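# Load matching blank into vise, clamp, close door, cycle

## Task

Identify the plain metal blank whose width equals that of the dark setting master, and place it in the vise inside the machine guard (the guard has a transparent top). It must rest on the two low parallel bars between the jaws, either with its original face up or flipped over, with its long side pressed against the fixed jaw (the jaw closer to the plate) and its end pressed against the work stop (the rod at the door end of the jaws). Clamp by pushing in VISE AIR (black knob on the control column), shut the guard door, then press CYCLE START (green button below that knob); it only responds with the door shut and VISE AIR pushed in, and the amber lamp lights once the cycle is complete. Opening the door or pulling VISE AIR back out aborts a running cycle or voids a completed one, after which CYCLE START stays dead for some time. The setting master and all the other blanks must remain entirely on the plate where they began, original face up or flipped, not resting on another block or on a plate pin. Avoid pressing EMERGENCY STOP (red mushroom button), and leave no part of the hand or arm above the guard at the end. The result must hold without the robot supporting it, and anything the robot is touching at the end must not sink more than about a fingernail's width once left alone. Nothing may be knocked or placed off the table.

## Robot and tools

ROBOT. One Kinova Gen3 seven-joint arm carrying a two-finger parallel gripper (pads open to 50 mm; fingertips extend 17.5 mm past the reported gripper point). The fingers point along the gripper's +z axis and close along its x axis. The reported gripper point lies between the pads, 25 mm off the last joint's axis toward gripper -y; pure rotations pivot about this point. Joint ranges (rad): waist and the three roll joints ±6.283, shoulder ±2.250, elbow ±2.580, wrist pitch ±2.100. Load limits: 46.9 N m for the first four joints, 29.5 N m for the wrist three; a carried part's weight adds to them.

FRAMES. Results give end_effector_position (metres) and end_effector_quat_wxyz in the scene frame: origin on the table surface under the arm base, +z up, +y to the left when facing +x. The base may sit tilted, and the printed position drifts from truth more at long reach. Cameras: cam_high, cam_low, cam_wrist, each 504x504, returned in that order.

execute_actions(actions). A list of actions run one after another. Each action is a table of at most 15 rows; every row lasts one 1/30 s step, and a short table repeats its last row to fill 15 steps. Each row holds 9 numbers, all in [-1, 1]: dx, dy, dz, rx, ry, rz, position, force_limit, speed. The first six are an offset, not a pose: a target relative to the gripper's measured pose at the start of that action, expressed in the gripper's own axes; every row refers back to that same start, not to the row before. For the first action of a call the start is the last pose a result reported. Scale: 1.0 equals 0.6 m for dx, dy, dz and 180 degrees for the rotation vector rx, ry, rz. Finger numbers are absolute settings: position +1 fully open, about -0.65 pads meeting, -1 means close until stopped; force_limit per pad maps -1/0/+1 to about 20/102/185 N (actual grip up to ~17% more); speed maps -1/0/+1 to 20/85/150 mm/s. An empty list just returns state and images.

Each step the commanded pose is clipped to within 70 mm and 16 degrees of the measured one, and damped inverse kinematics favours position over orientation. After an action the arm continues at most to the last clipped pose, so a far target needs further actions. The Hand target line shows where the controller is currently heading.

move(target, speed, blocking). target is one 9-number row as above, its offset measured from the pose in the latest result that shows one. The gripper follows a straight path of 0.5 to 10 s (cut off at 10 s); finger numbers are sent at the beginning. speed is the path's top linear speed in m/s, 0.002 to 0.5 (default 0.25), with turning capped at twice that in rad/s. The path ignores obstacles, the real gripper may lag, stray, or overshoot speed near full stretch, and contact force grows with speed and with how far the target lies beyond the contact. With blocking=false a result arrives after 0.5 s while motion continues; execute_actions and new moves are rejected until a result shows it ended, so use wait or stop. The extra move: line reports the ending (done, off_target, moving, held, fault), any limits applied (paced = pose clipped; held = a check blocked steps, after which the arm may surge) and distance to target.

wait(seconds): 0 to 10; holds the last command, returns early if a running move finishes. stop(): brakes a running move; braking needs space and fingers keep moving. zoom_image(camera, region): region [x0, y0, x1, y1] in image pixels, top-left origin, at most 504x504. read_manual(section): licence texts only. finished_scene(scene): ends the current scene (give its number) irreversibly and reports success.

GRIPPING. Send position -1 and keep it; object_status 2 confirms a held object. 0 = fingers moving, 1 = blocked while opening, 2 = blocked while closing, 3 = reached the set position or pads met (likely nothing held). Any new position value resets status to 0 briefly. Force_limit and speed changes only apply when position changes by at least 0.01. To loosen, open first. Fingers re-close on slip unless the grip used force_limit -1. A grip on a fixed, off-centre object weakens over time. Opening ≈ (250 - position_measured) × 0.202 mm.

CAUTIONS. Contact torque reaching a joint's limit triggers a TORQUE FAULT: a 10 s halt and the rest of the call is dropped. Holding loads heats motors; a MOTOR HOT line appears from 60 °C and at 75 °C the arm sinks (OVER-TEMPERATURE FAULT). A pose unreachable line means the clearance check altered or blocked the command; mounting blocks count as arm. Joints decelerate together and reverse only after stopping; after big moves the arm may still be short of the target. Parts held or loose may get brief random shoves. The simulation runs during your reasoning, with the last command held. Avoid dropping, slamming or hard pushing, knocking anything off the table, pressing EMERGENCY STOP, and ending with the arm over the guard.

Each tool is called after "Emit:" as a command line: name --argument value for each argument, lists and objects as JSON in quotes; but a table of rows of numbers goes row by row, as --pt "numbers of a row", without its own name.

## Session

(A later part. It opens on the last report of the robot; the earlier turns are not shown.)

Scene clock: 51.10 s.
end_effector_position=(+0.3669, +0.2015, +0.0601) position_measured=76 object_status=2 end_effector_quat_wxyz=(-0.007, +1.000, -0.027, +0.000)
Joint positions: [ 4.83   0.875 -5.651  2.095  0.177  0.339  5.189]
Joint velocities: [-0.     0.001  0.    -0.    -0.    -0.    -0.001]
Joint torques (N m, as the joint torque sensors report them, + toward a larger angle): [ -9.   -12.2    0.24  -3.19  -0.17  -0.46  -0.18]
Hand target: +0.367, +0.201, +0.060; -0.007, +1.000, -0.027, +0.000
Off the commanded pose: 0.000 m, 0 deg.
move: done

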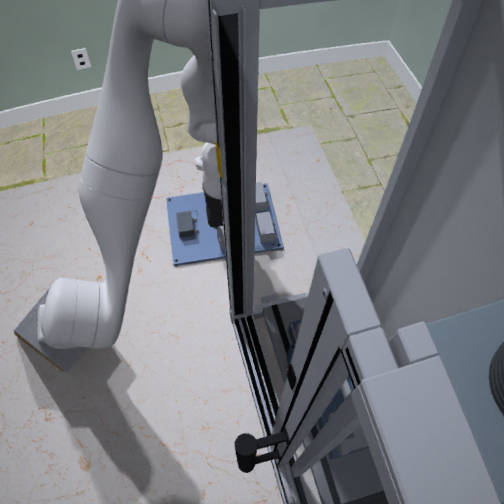

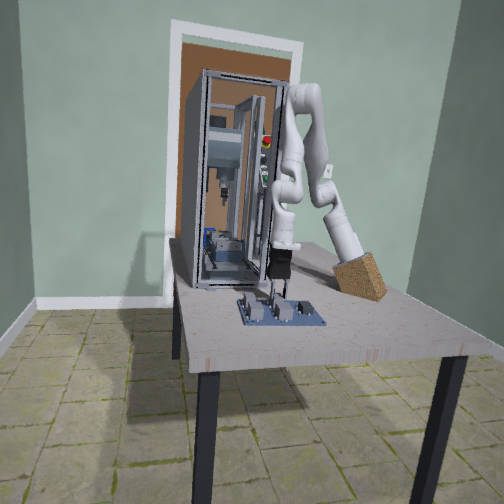

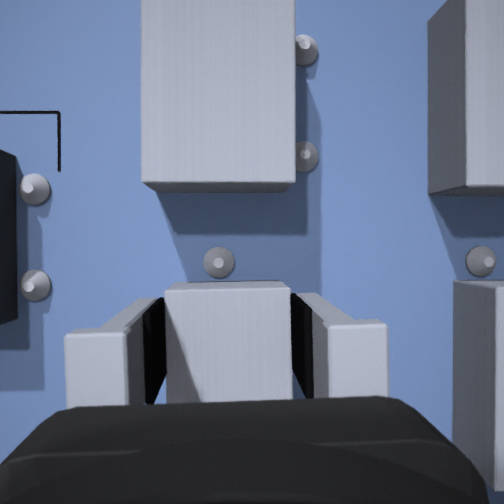

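Emit:
move --target '[0,0,-0.07,0,0,0,1,0,0.5]'

Emit:
move --target '[0.142,0.005,0,0,0,0,1,0,0.5]' --speed 0.08

Scene clock: 52.40 s.
end_effector_position=(+0.3668, +0.2006, +0.1019) position_measured=3 object_status=3 end_effector_quat_wxyz=(-0.007, +1.000, -0.027, +0.000)
Joint positions: [ 4.755  0.783 -5.62   2.083  0.181  0.46   5.183]
Joint velocities: [-0.004 -0.005 -0.    -0.     0.     0.    -0.   ]
Joint torques (N m, as the joint torque sensors report them, + toward a larger angle): [ -8.67 -10.91   0.26  -4.38  -0.27  -0.27  -0.17]
Hand target: +0.367, +0.201, +0.102; -0.007, +1.000, -0.027, +0.000
Off the commanded pose: 0.000 m, 0 deg.
move: done

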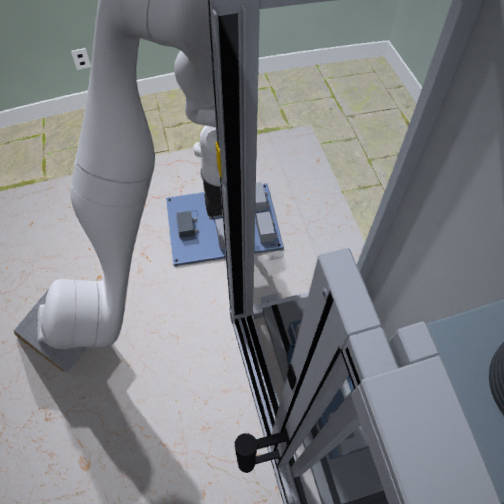

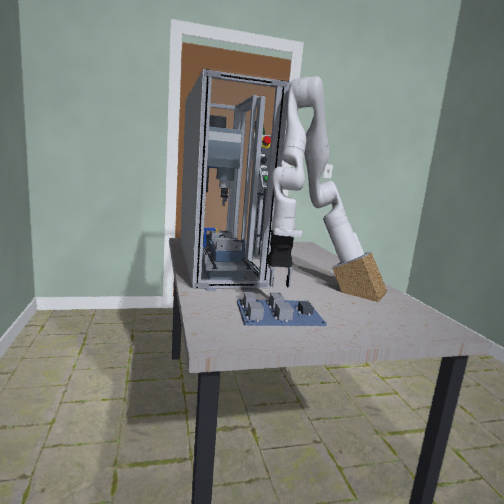

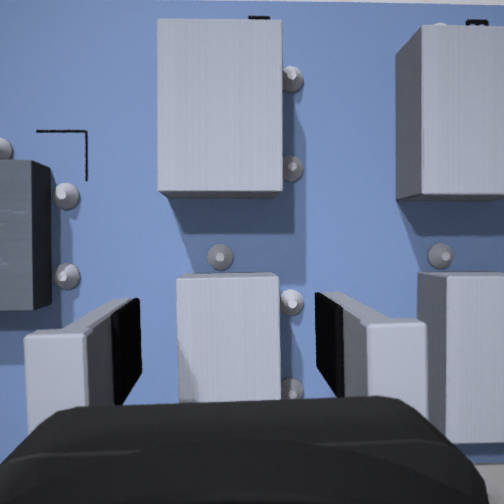

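Scene clock: 54.30 s.
end_effector_position=(+0.4447, +0.1925, +0.0945) position_measured=3 object_status=3 end_effector_quat_wxyz=(+0.004, +1.000, -0.019, -0.002)
Joint positions: [ 4.892  0.806 -5.576  1.89   0.103  0.577  5.425]
Joint velocities: [ 0.004  0.002  0.024 -0.003 -0.043 -0.004  0.041]
Joint torques (N m, as the joint torque sensors report them, + toward a larger angle): [ -5.96 -31.86   0.58  -6.    -0.13  -0.67  -0.05]
Hand target: +0.452, +0.193, +0.102; -0.007, +1.000, -0.027, +0.000
Off the commanded pose: 0.010 m, 2 deg.
move: off_target

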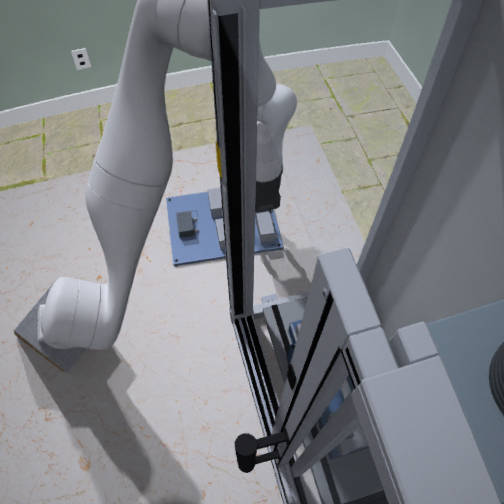

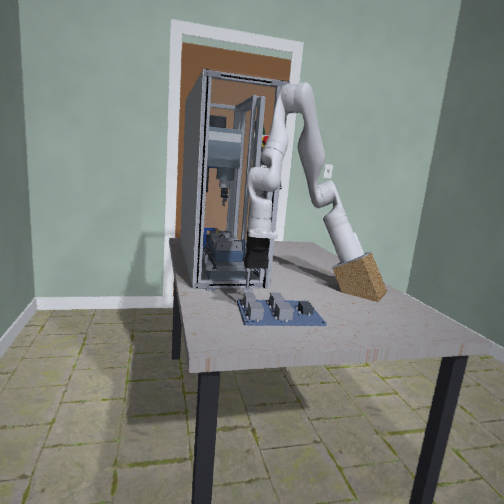

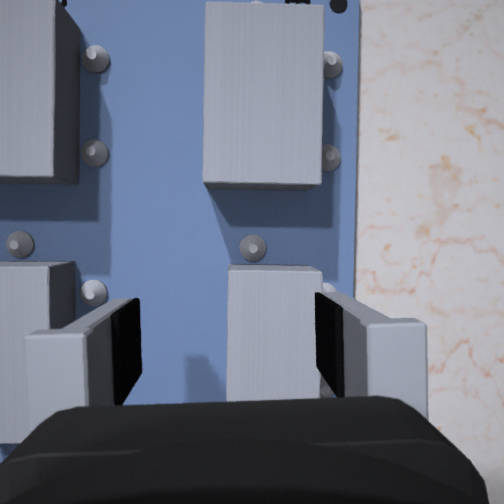

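Emit:
move --target '[-0.13,-0.012,-0.012,-0.004,-0.007,0.005,1,0,0.5]' --speed 0.12

Scene clock: 56.07 s.
end_effector_position=(+0.3673, +0.2025, +0.1015) position_measured=3 object_status=3 end_effector_quat_wxyz=(+0.010, +0.999, -0.027, -0.013)
Joint positions: [ 4.732  0.823 -5.569  2.031  0.056  0.529  5.303]
Joint velocities: [-0.008  0.    -0.001  0.     0.002 -0.002 -0.003]
Joint torques (N m, as the joint torque sensors report them, + toward a larger angle): [ -8.37 -11.5    0.4   -4.24  -0.14  -0.11   0.06]
Hand target: +0.367, +0.203, +0.102; +0.010, +1.000, -0.027, -0.013
Off the commanded pose: 0.000 m, 0 deg.
move: done

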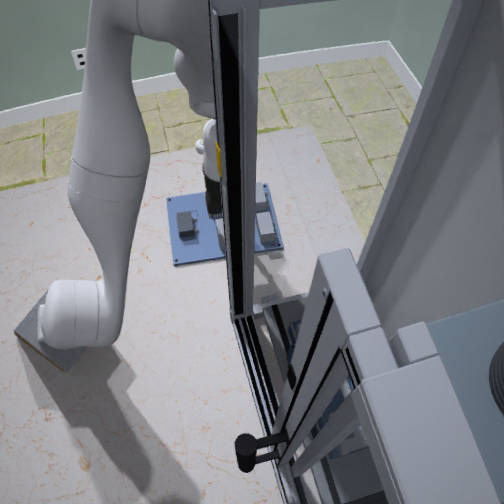

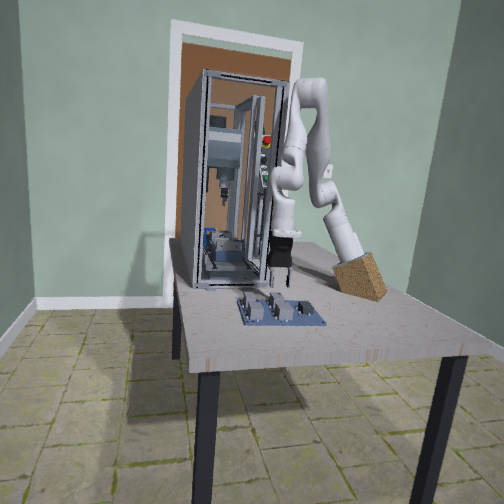

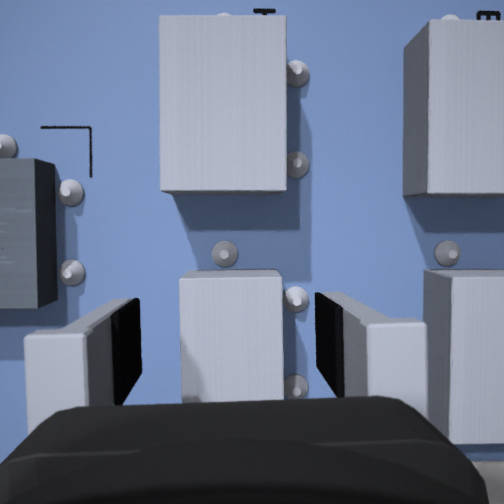

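Emit:
move --target '[0,0,0.072,0.006,0.008,0,1,0,0.5]' --speed 0.08

Emit:
move --target '[0,0,0,0,0,0,-1,-0.3,0.5]'

Emit:
move --target '[-0.15,0,-0.25,0,0,0,-1,-0.3,0.5]' --speed 0.15

Scene clock: 57.77 s.
end_effector_position=(+0.3662, +0.2021, +0.0587) position_measured=3 object_status=3 end_effector_quat_wxyz=(+0.000, +1.000, -0.027, -0.000)
Joint positions: [ 4.793  0.907 -5.6    2.083  0.049  0.351  5.303]
Joint velocities: [ 0.004  0.004  0.     0.001 -0.     0.     0.   ]
Joint torques (N m, as the joint torque sensors report them, + toward a larger angle): [ -9.65 -12.12   0.51  -3.17  -0.15  -0.26  -0.19]
Hand target: +0.366, +0.202, +0.058; +0.001, +1.000, -0.027, -0.001
Off the commanded pose: 0.000 m, 0 deg.
move: done

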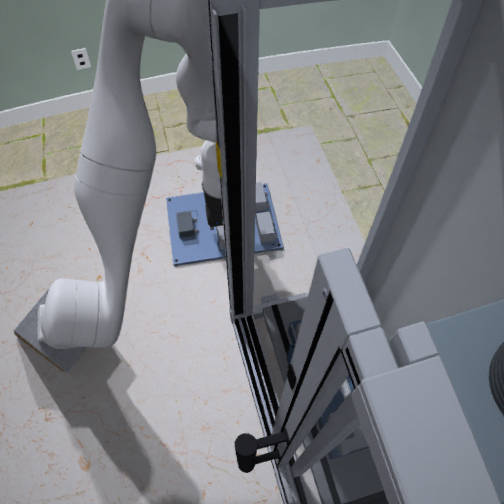

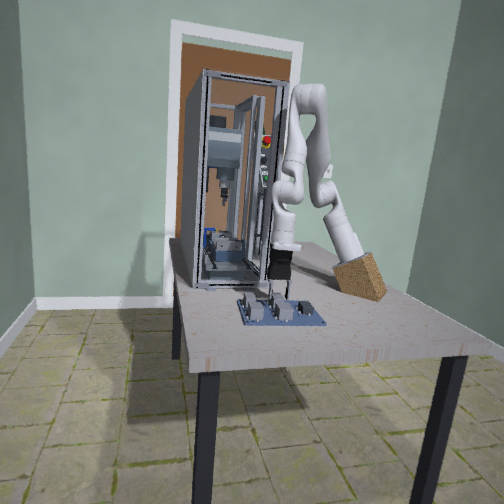

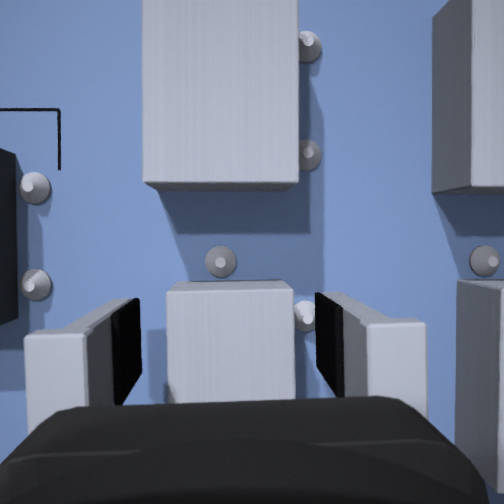

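Scene clock: 58.27 s.
end_effector_position=(+0.3662, +0.2022, +0.0587) position_measured=79 object_status=2 end_effector_quat_wxyz=(+0.000, +1.000, -0.027, -0.000)
Joint positions: [ 4.793  0.907 -5.6    2.083  0.049  0.351  5.303]
Joint velocities: [-0.     0.     0.     0.    -0.     0.003 -0.   ]
Joint torques (N m, as the joint torque sensors report them, + toward a larger angle): [ -8.89 -12.27   0.73  -3.67  -0.15  -0.06  -0.29]
Hand target: +0.366, +0.202, +0.059; +0.000, +1.000, -0.027, -0.000
Off the commanded pose: 0.000 m, 0 deg.
move: done

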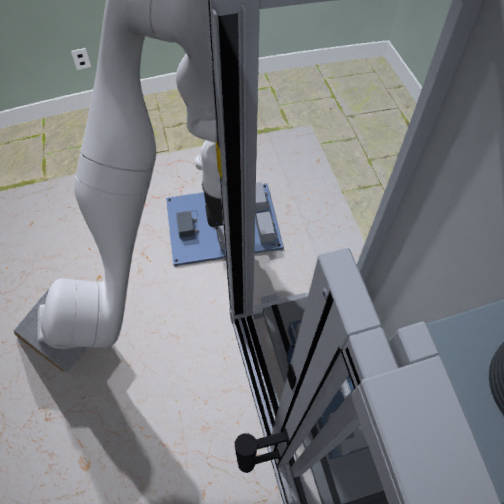

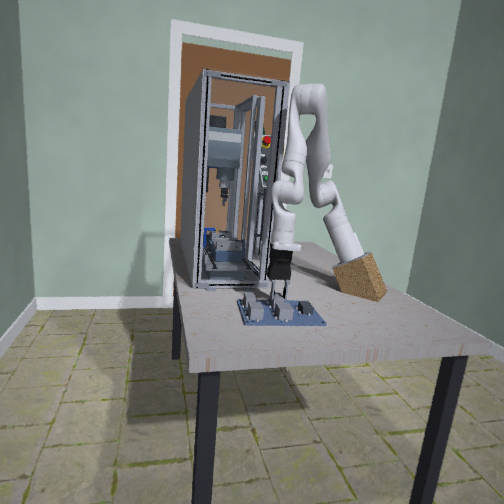

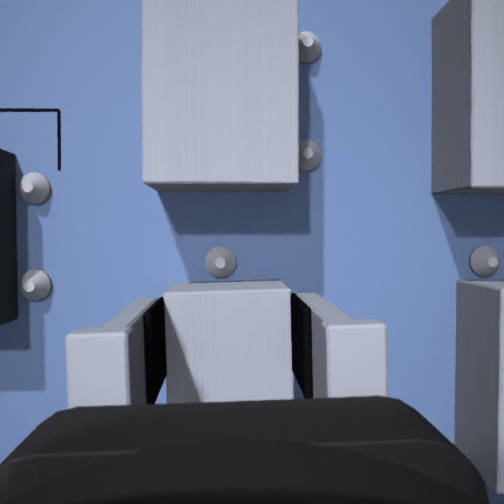

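Scene clock: 59.90 s.
end_effector_position=(+0.2765, +0.2067, +0.2081) position_measured=79 object_status=2 end_effector_quat_wxyz=(+0.001, +1.000, -0.027, +0.000)
Joint positions: [ 4.29   0.659 -5.453  2.123  0.057  0.74   5.078]
Joint velocities: [-0.006 -0.003 -0.001 -0.     0.001  0.002 -0.002]
Joint torques (N m, as the joint torque sensors report them, + toward a larger angle): [-7.13 -7.32  0.55 -7.12 -0.19 -0.48 -0.15]
Hand target: +0.276, +0.207, +0.208; +0.001, +1.000, -0.027, +0.000
Off the commanded pose: 0.001 m, 0 deg.
move: done

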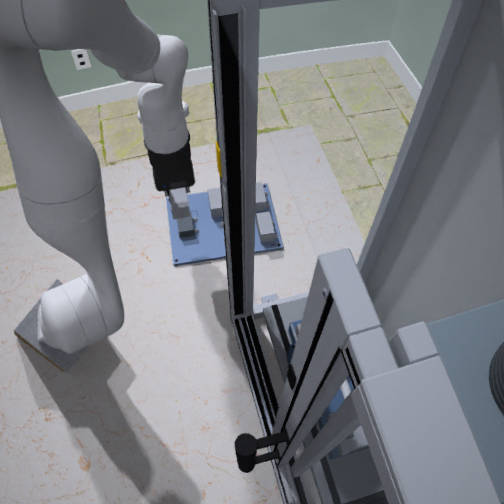

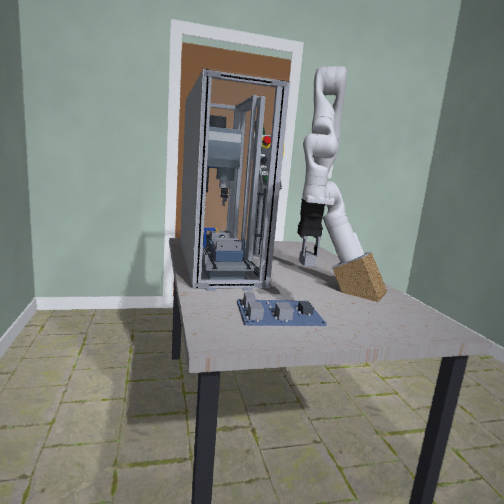

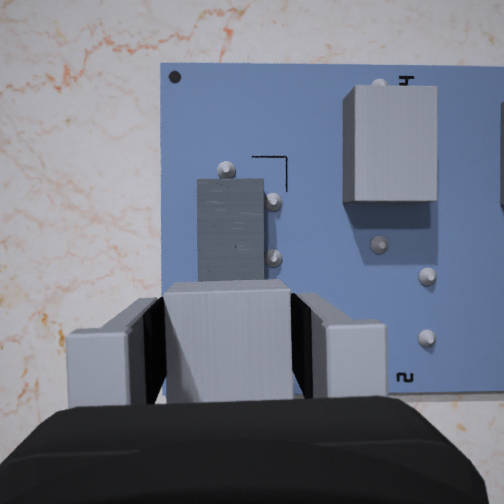

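Emit:
move --target '[0.0,0.57,-0.07,0,0,0.483,-1,-0.3,0.5]' --speed 0.2

Scene clock: 65.33 s.
end_effector_position=(+0.2562, -0.1338, +0.2496) position_measured=79 object_status=2 end_effector_quat_wxyz=(+0.001, +0.707, -0.707, -0.000)
Joint positions: [ 3.295  0.695 -3.559  2.524  0.197  0.933  4.526]
Joint velocities: [-0.001  0.003  0.    -0.     0.    -0.    -0.   ]
Joint torques (N m, as the joint torque sensors report them, + toward a larger angle): [-0.03  3.31 -0.7  -8.4  -0.25 -0.31  0.04]
Hand target: +0.256, -0.134, +0.250; +0.001, +0.707, -0.707, -0.000
Off the commanded pose: 0.002 m, 0 deg.
move: done

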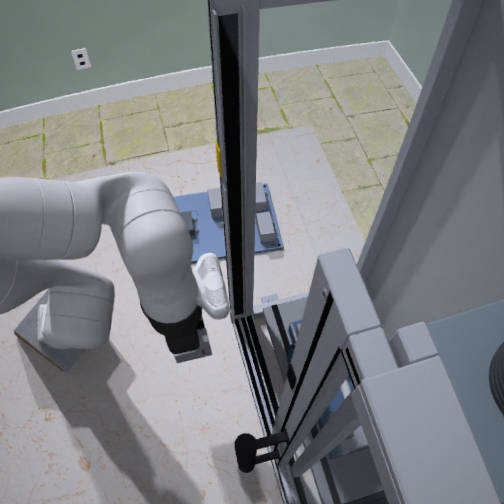

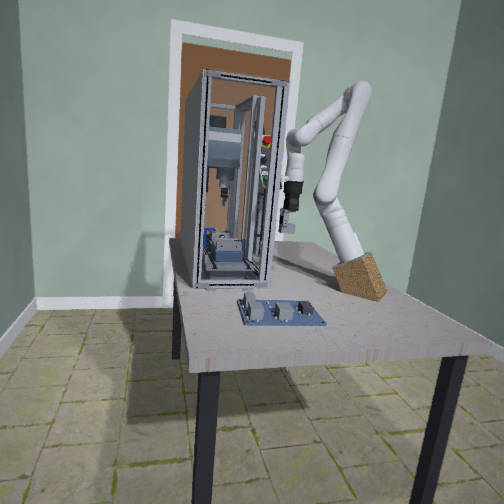

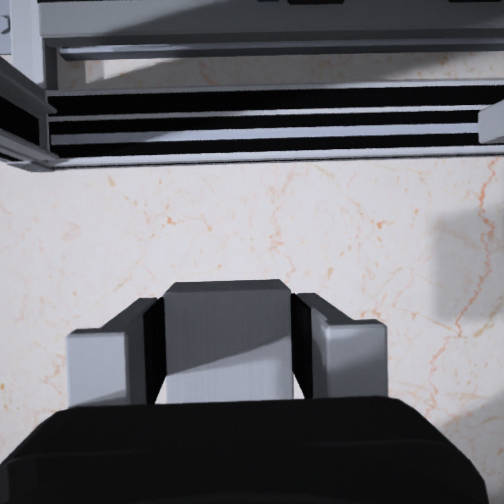

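Emit:
move --target '[0,-0.25,0,0,0,0,-1,-0.3,0.5]' --speed 0.12

Scene clock: 67.33 s.
end_effector_position=(+0.4064, -0.1342, +0.2501) position_measured=79 object_status=2 end_effector_quat_wxyz=(+0.001, +0.707, -0.707, -0.000)
Joint positions: [ 3.496  0.312 -3.772  2.2    0.331  0.905  4.389]
Joint velocities: [ 0.003 -0.009  0.001  0.     0.002 -0.001 -0.002]
Joint torques (N m, as the joint torque sensors report them, + toward a larger angle): [-2.87 10.31 -2.29 -7.95 -0.45 -0.17 -0.17]
Hand target: +0.406, -0.134, +0.250; +0.001, +0.707, -0.707, -0.000
Off the commanded pose: 0.001 m, 0 deg.
move: done

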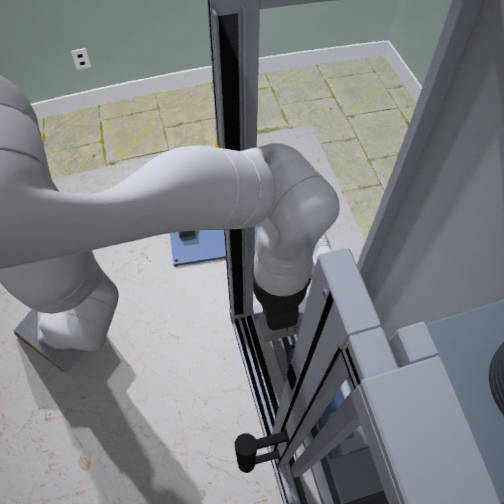

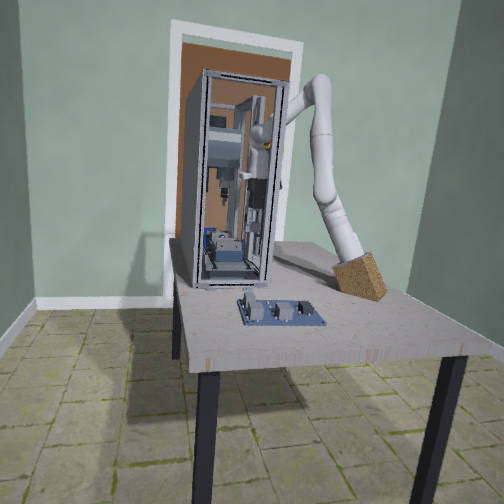

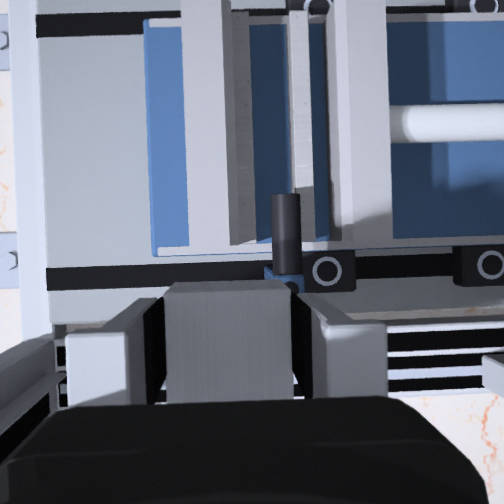

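Emit:
move --target '[0.027,-0.155,0.08,0,0,0,-1,-0.3,0.5]' --speed 0.08

Scene clock: 70.17 s.
end_effector_position=(+0.4994, -0.1501, +0.2055) position_measured=79 object_status=2 end_effector_quat_wxyz=(+0.000, +0.708, -0.706, +0.002)
Joint positions: [ 3.575  0.012 -3.881  2.01   0.575  0.908  4.226]
Joint velocities: [ 0.    -0.001 -0.002 -0.002  0.001  0.003 -0.001]
Joint torques (N m, as the joint torque sensors report them, + toward a larger angle): [-1.78  8.88 -1.15 -6.39  1.02 -2.1  -0.19]
Hand target: +0.500, -0.151, +0.202; +0.000, +0.707, -0.707, +0.000
Off the commanded pose: 0.004 m, 0 deg.
move: off_target

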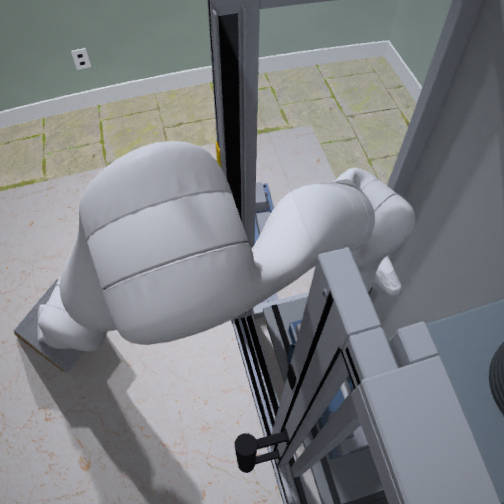

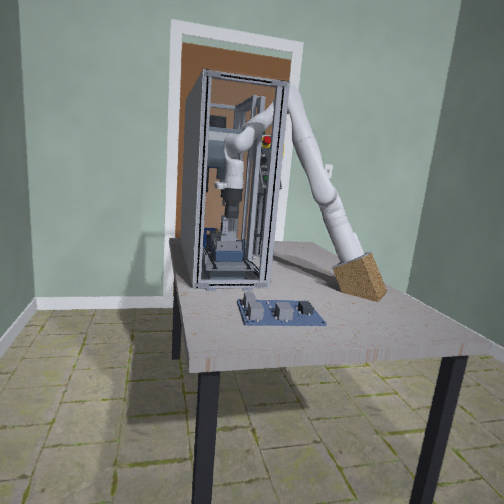

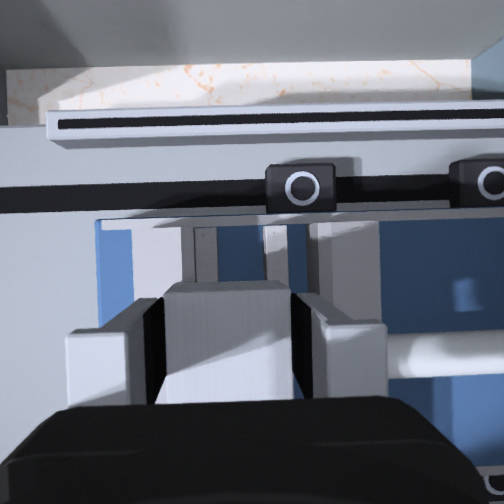

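Emit:
move --target '[0,0.015,0.07,0,0,0,-1,-0.3,0.5]' --speed 0.04

Scene clock: 81.77 s.
end_effector_position=(+0.5009, -0.1531, +0.2007) position_measured=79 object_status=2 end_effector_quat_wxyz=(-0.003, +0.709, -0.704, +0.029)
Joint positions: [ 3.574  0.019 -3.895  2.062  0.659  0.855  4.143]
Joint velocities: [ 0.001 -0.    -0.     0.    -0.     0.    -0.   ]
Joint torques (N m, as the joint torque sensors report them, + toward a larger angle): [-2.29 10.33 -1.61 -5.77  0.68 -1.33 -0.26]
Hand target: +0.500, -0.154, +0.198; -0.003, +0.709, -0.705, +0.027
Off the commanded pose: 0.039 m, 3 deg.
TORQUE FAULT: the external load on joint 2 (shoulder) reached its load limit, and the arm stopped for 10 seconds. That time counts as 20 of the actions that you can send in this scene. The arm's remaining commands of this call were not run. The gripper holds where it stopped, with its grip as last carried out, and the arm accepts commands again: back off and push less far. The arm stops again, at the same cost, whenever a joint's load reaches its limit.
move: fault

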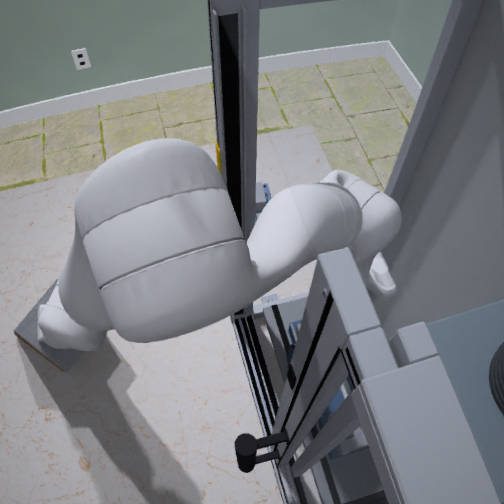

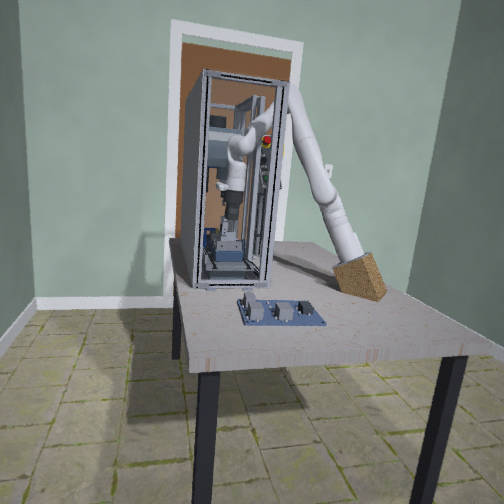

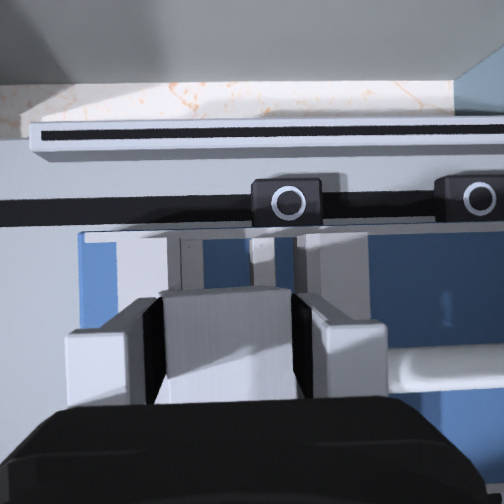

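Emit:
move --target '[0,0.17,-0.08,0,0,0,-1,-0.3,0.5]' --speed 0.1

Emit:
move --target '[0,0.22,0,-0.018,0,0,-1,-0.3,0.5]' --speed 0.2

Emit:
move --target '[-0.73,0.2,0.1,0,0,0,-1,-0.3,0.5]' --speed 0.2

Scene clock: 86.43 s.
end_effector_position=(+0.3963, -0.1519, +0.2432) position_measured=79 object_status=2 end_effector_quat_wxyz=(-0.003, +0.709, -0.704, +0.029)
Joint positions: [ 3.483  0.36  -3.716  2.278  0.374  0.822  4.399]
Joint velocities: [-0.003  0.009 -0.001 -0.001 -0.002 -0.002  0.002]
Joint torques (N m, as the joint torque sensors report them, + toward a larger angle): [-2.93  9.91 -1.24 -7.4   0.05 -0.44 -0.22]
Hand target: +0.396, -0.152, +0.244; -0.003, +0.709, -0.704, +0.029
Off the commanded pose: 0.001 m, 0 deg.
move: done

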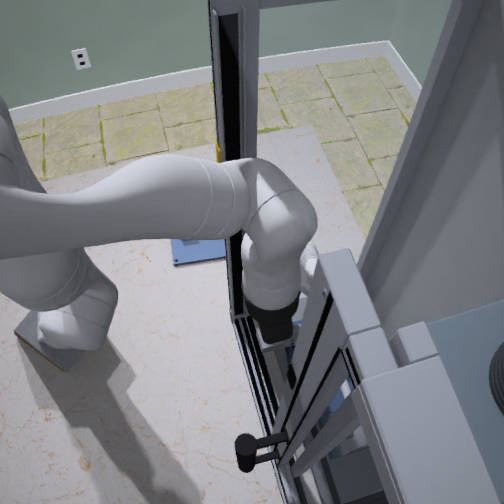

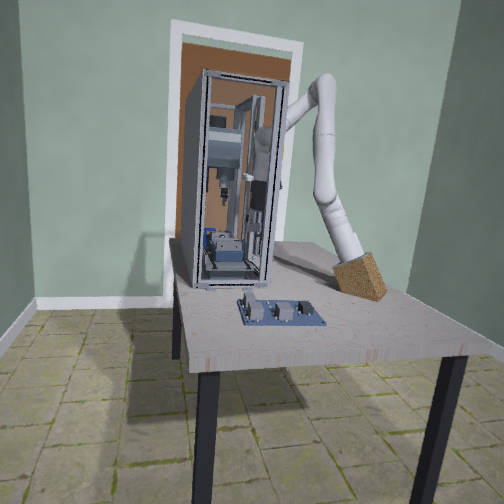

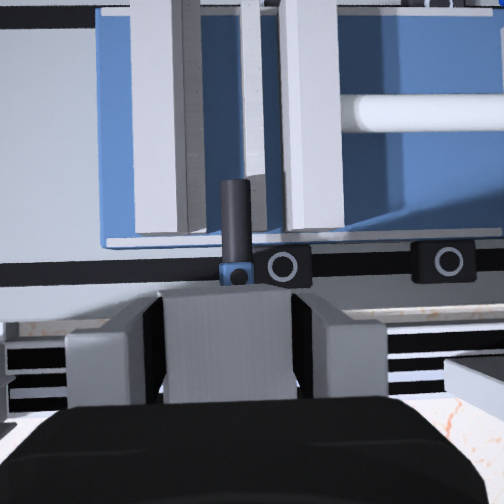

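Scene clock: 87.53 s.
end_effector_position=(+0.2642, -0.1526, +0.2368) position_measured=79 object_status=2 end_effector_quat_wxyz=(+0.018, +0.709, -0.705, +0.008)
Joint positions: [ 3.34   0.634 -3.542  2.534  0.27   0.87   4.523]
Joint velocities: [-0.005  0.013 -0.    -0.001 -0.002 -0.     0.003]
Joint torques (N m, as the joint torque sensors report them, + toward a larger angle): [-0.32  4.28 -0.59 -7.84 -0.09 -0.08 -0.05]
Hand target: +0.264, -0.153, +0.237; +0.018, +0.709, -0.705, +0.009
Off the commanded pose: 0.001 m, 0 deg.
move: done

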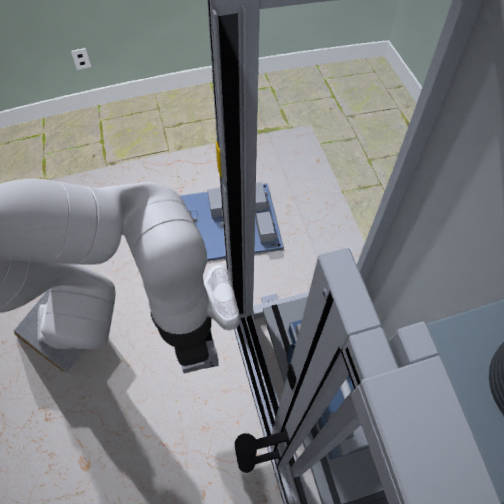

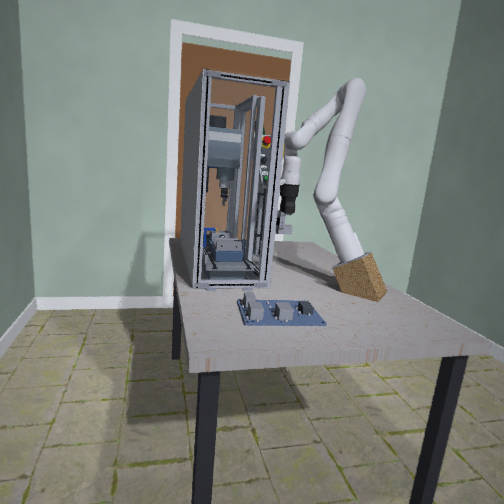

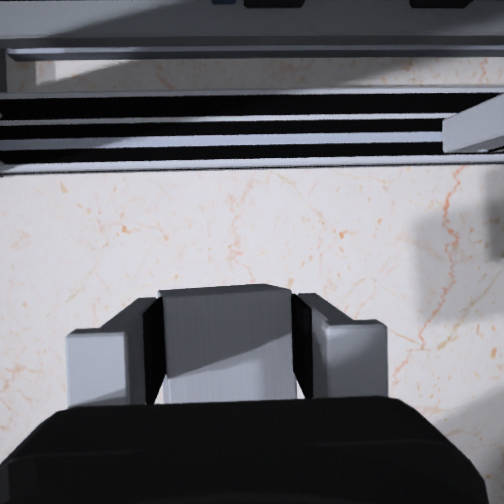

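Scene clock: 90.27 s.
end_effector_position=(+0.1431, +0.2819, +0.1631) position_measured=79 object_status=2 end_effector_quat_wxyz=(+0.018, +0.709, -0.705, +0.009)
Joint positions: [ 3.984  1.143 -5.411  1.979 -0.57   0.811  3.704]
Joint velocities: [ 0.005  0.009 -0.001 -0.001  0.002  0.001 -0.002]
Joint torques (N m, as the joint torque sensors report them, + toward a larger angle): [ -5.06 -13.71   4.47  -6.04  -0.03  -0.07  -0.03]
Hand target: +0.143, +0.282, +0.163; +0.018, +0.709, -0.705, +0.009
Off the commanded pose: 0.003 m, 0 deg.
move: done

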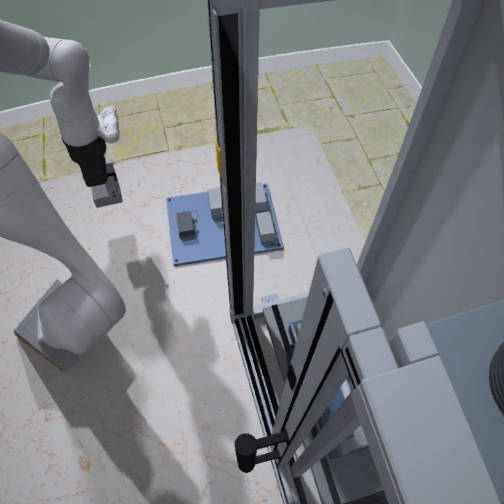

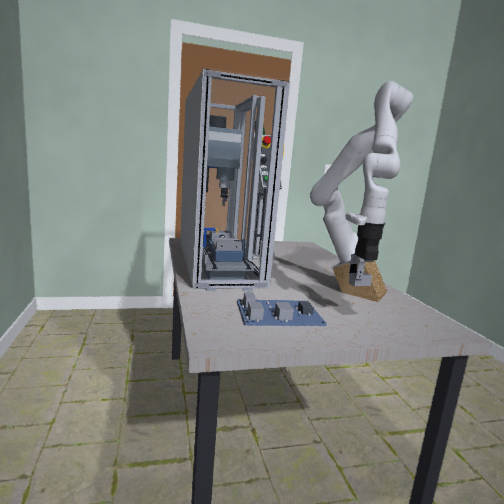

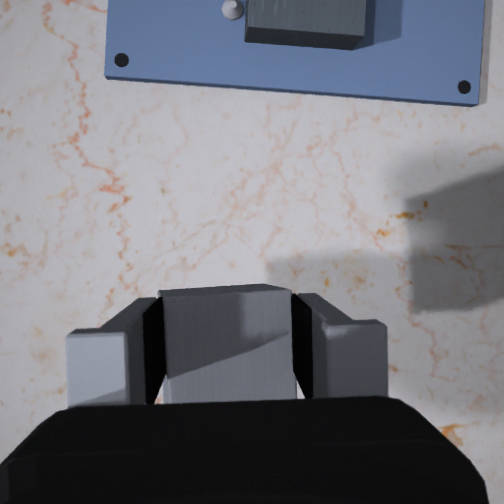

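Emit:
move --target '[0,0,0.18,0.004,-0.012,0,-1,-0.3,0.5]' --speed 0.08

Emit:
move --target '[0,0,0.012,0,0,0,-1,-0.3,0.5]' --speed 0.02

Scene clock: 92.53 s.
end_effector_position=(+0.1416, +0.2785, +0.0555) position_measured=79 object_status=2 end_effector_quat_wxyz=(+0.000, +0.709, -0.705, -0.001)
Joint positions: [ 4.151  1.279 -5.637  2.091 -0.75   0.423  3.843]
Joint velocities: [ 0.007  0.003  0.001  0.001 -0.001 -0.002  0.001]
Joint torques (N m, as the joint torque sensors report them, + toward a larger angle): [ -5.94 -15.64   3.25  -3.32  -0.38  -0.13  -0.4 ]
Hand target: +0.142, +0.278, +0.055; +0.000, +0.709, -0.705, -0.001
Off the commanded pose: 0.001 m, 0 deg.
move: done

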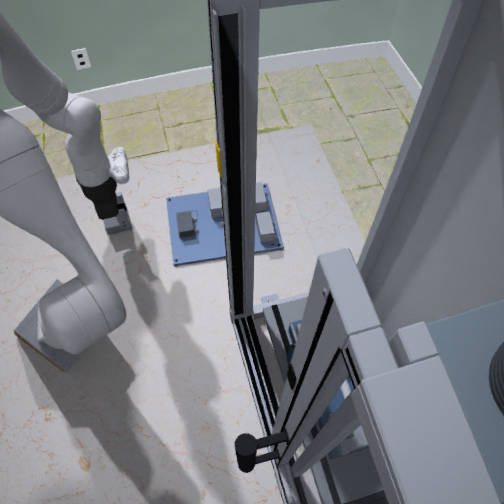

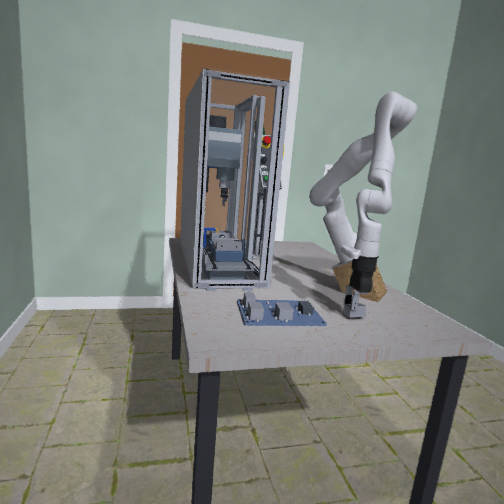

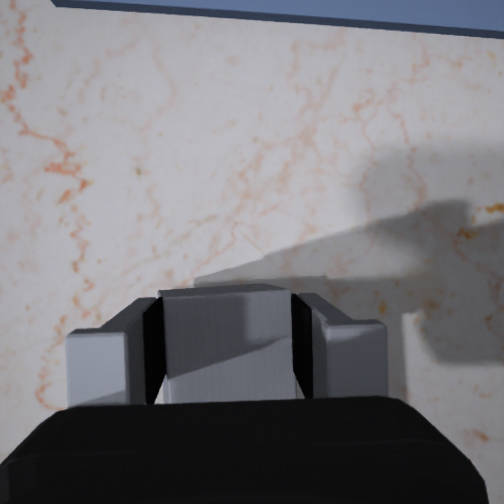

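Scene clock: 93.23 s.
end_effector_position=(+0.1413, +0.2785, +0.0499) position_measured=79 object_status=2 end_effector_quat_wxyz=(-0.000, +0.709, -0.705, -0.002)
Joint positions: [ 4.164  1.286 -5.652  2.093 -0.758  0.403  3.85 ]
Joint velocities: [ 0.001 -0.    -0.001  0.001  0.    -0.001 -0.   ]
Joint torques (N m, as the joint torque sensors report them, + toward a larger angle): [ -4.63 -11.66   1.59  -3.59  -0.5   -1.28  -0.13]
Hand target: +0.142, +0.278, +0.048; +0.000, +0.709, -0.705, -0.001
Off the commanded pose: 0.002 m, 0 deg.
move: done

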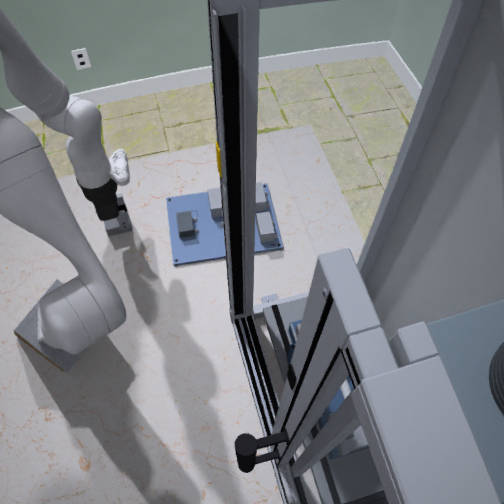

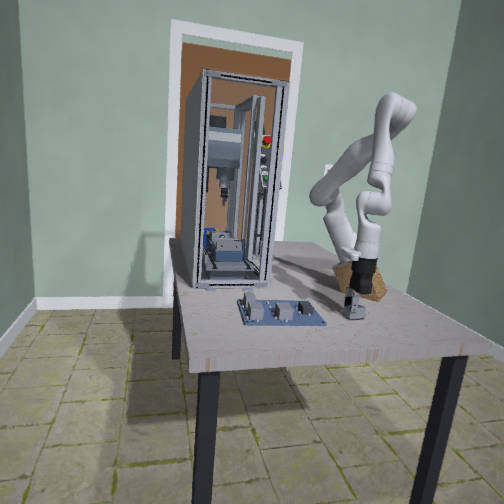

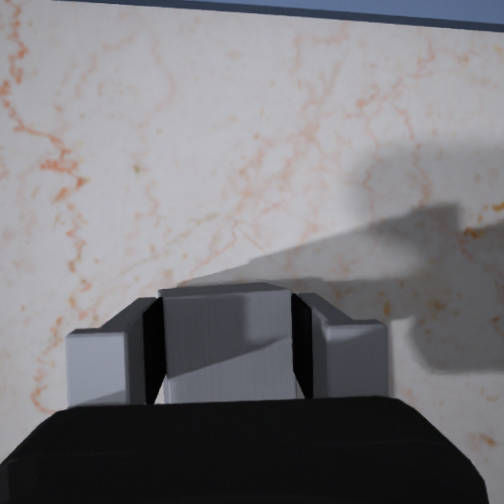

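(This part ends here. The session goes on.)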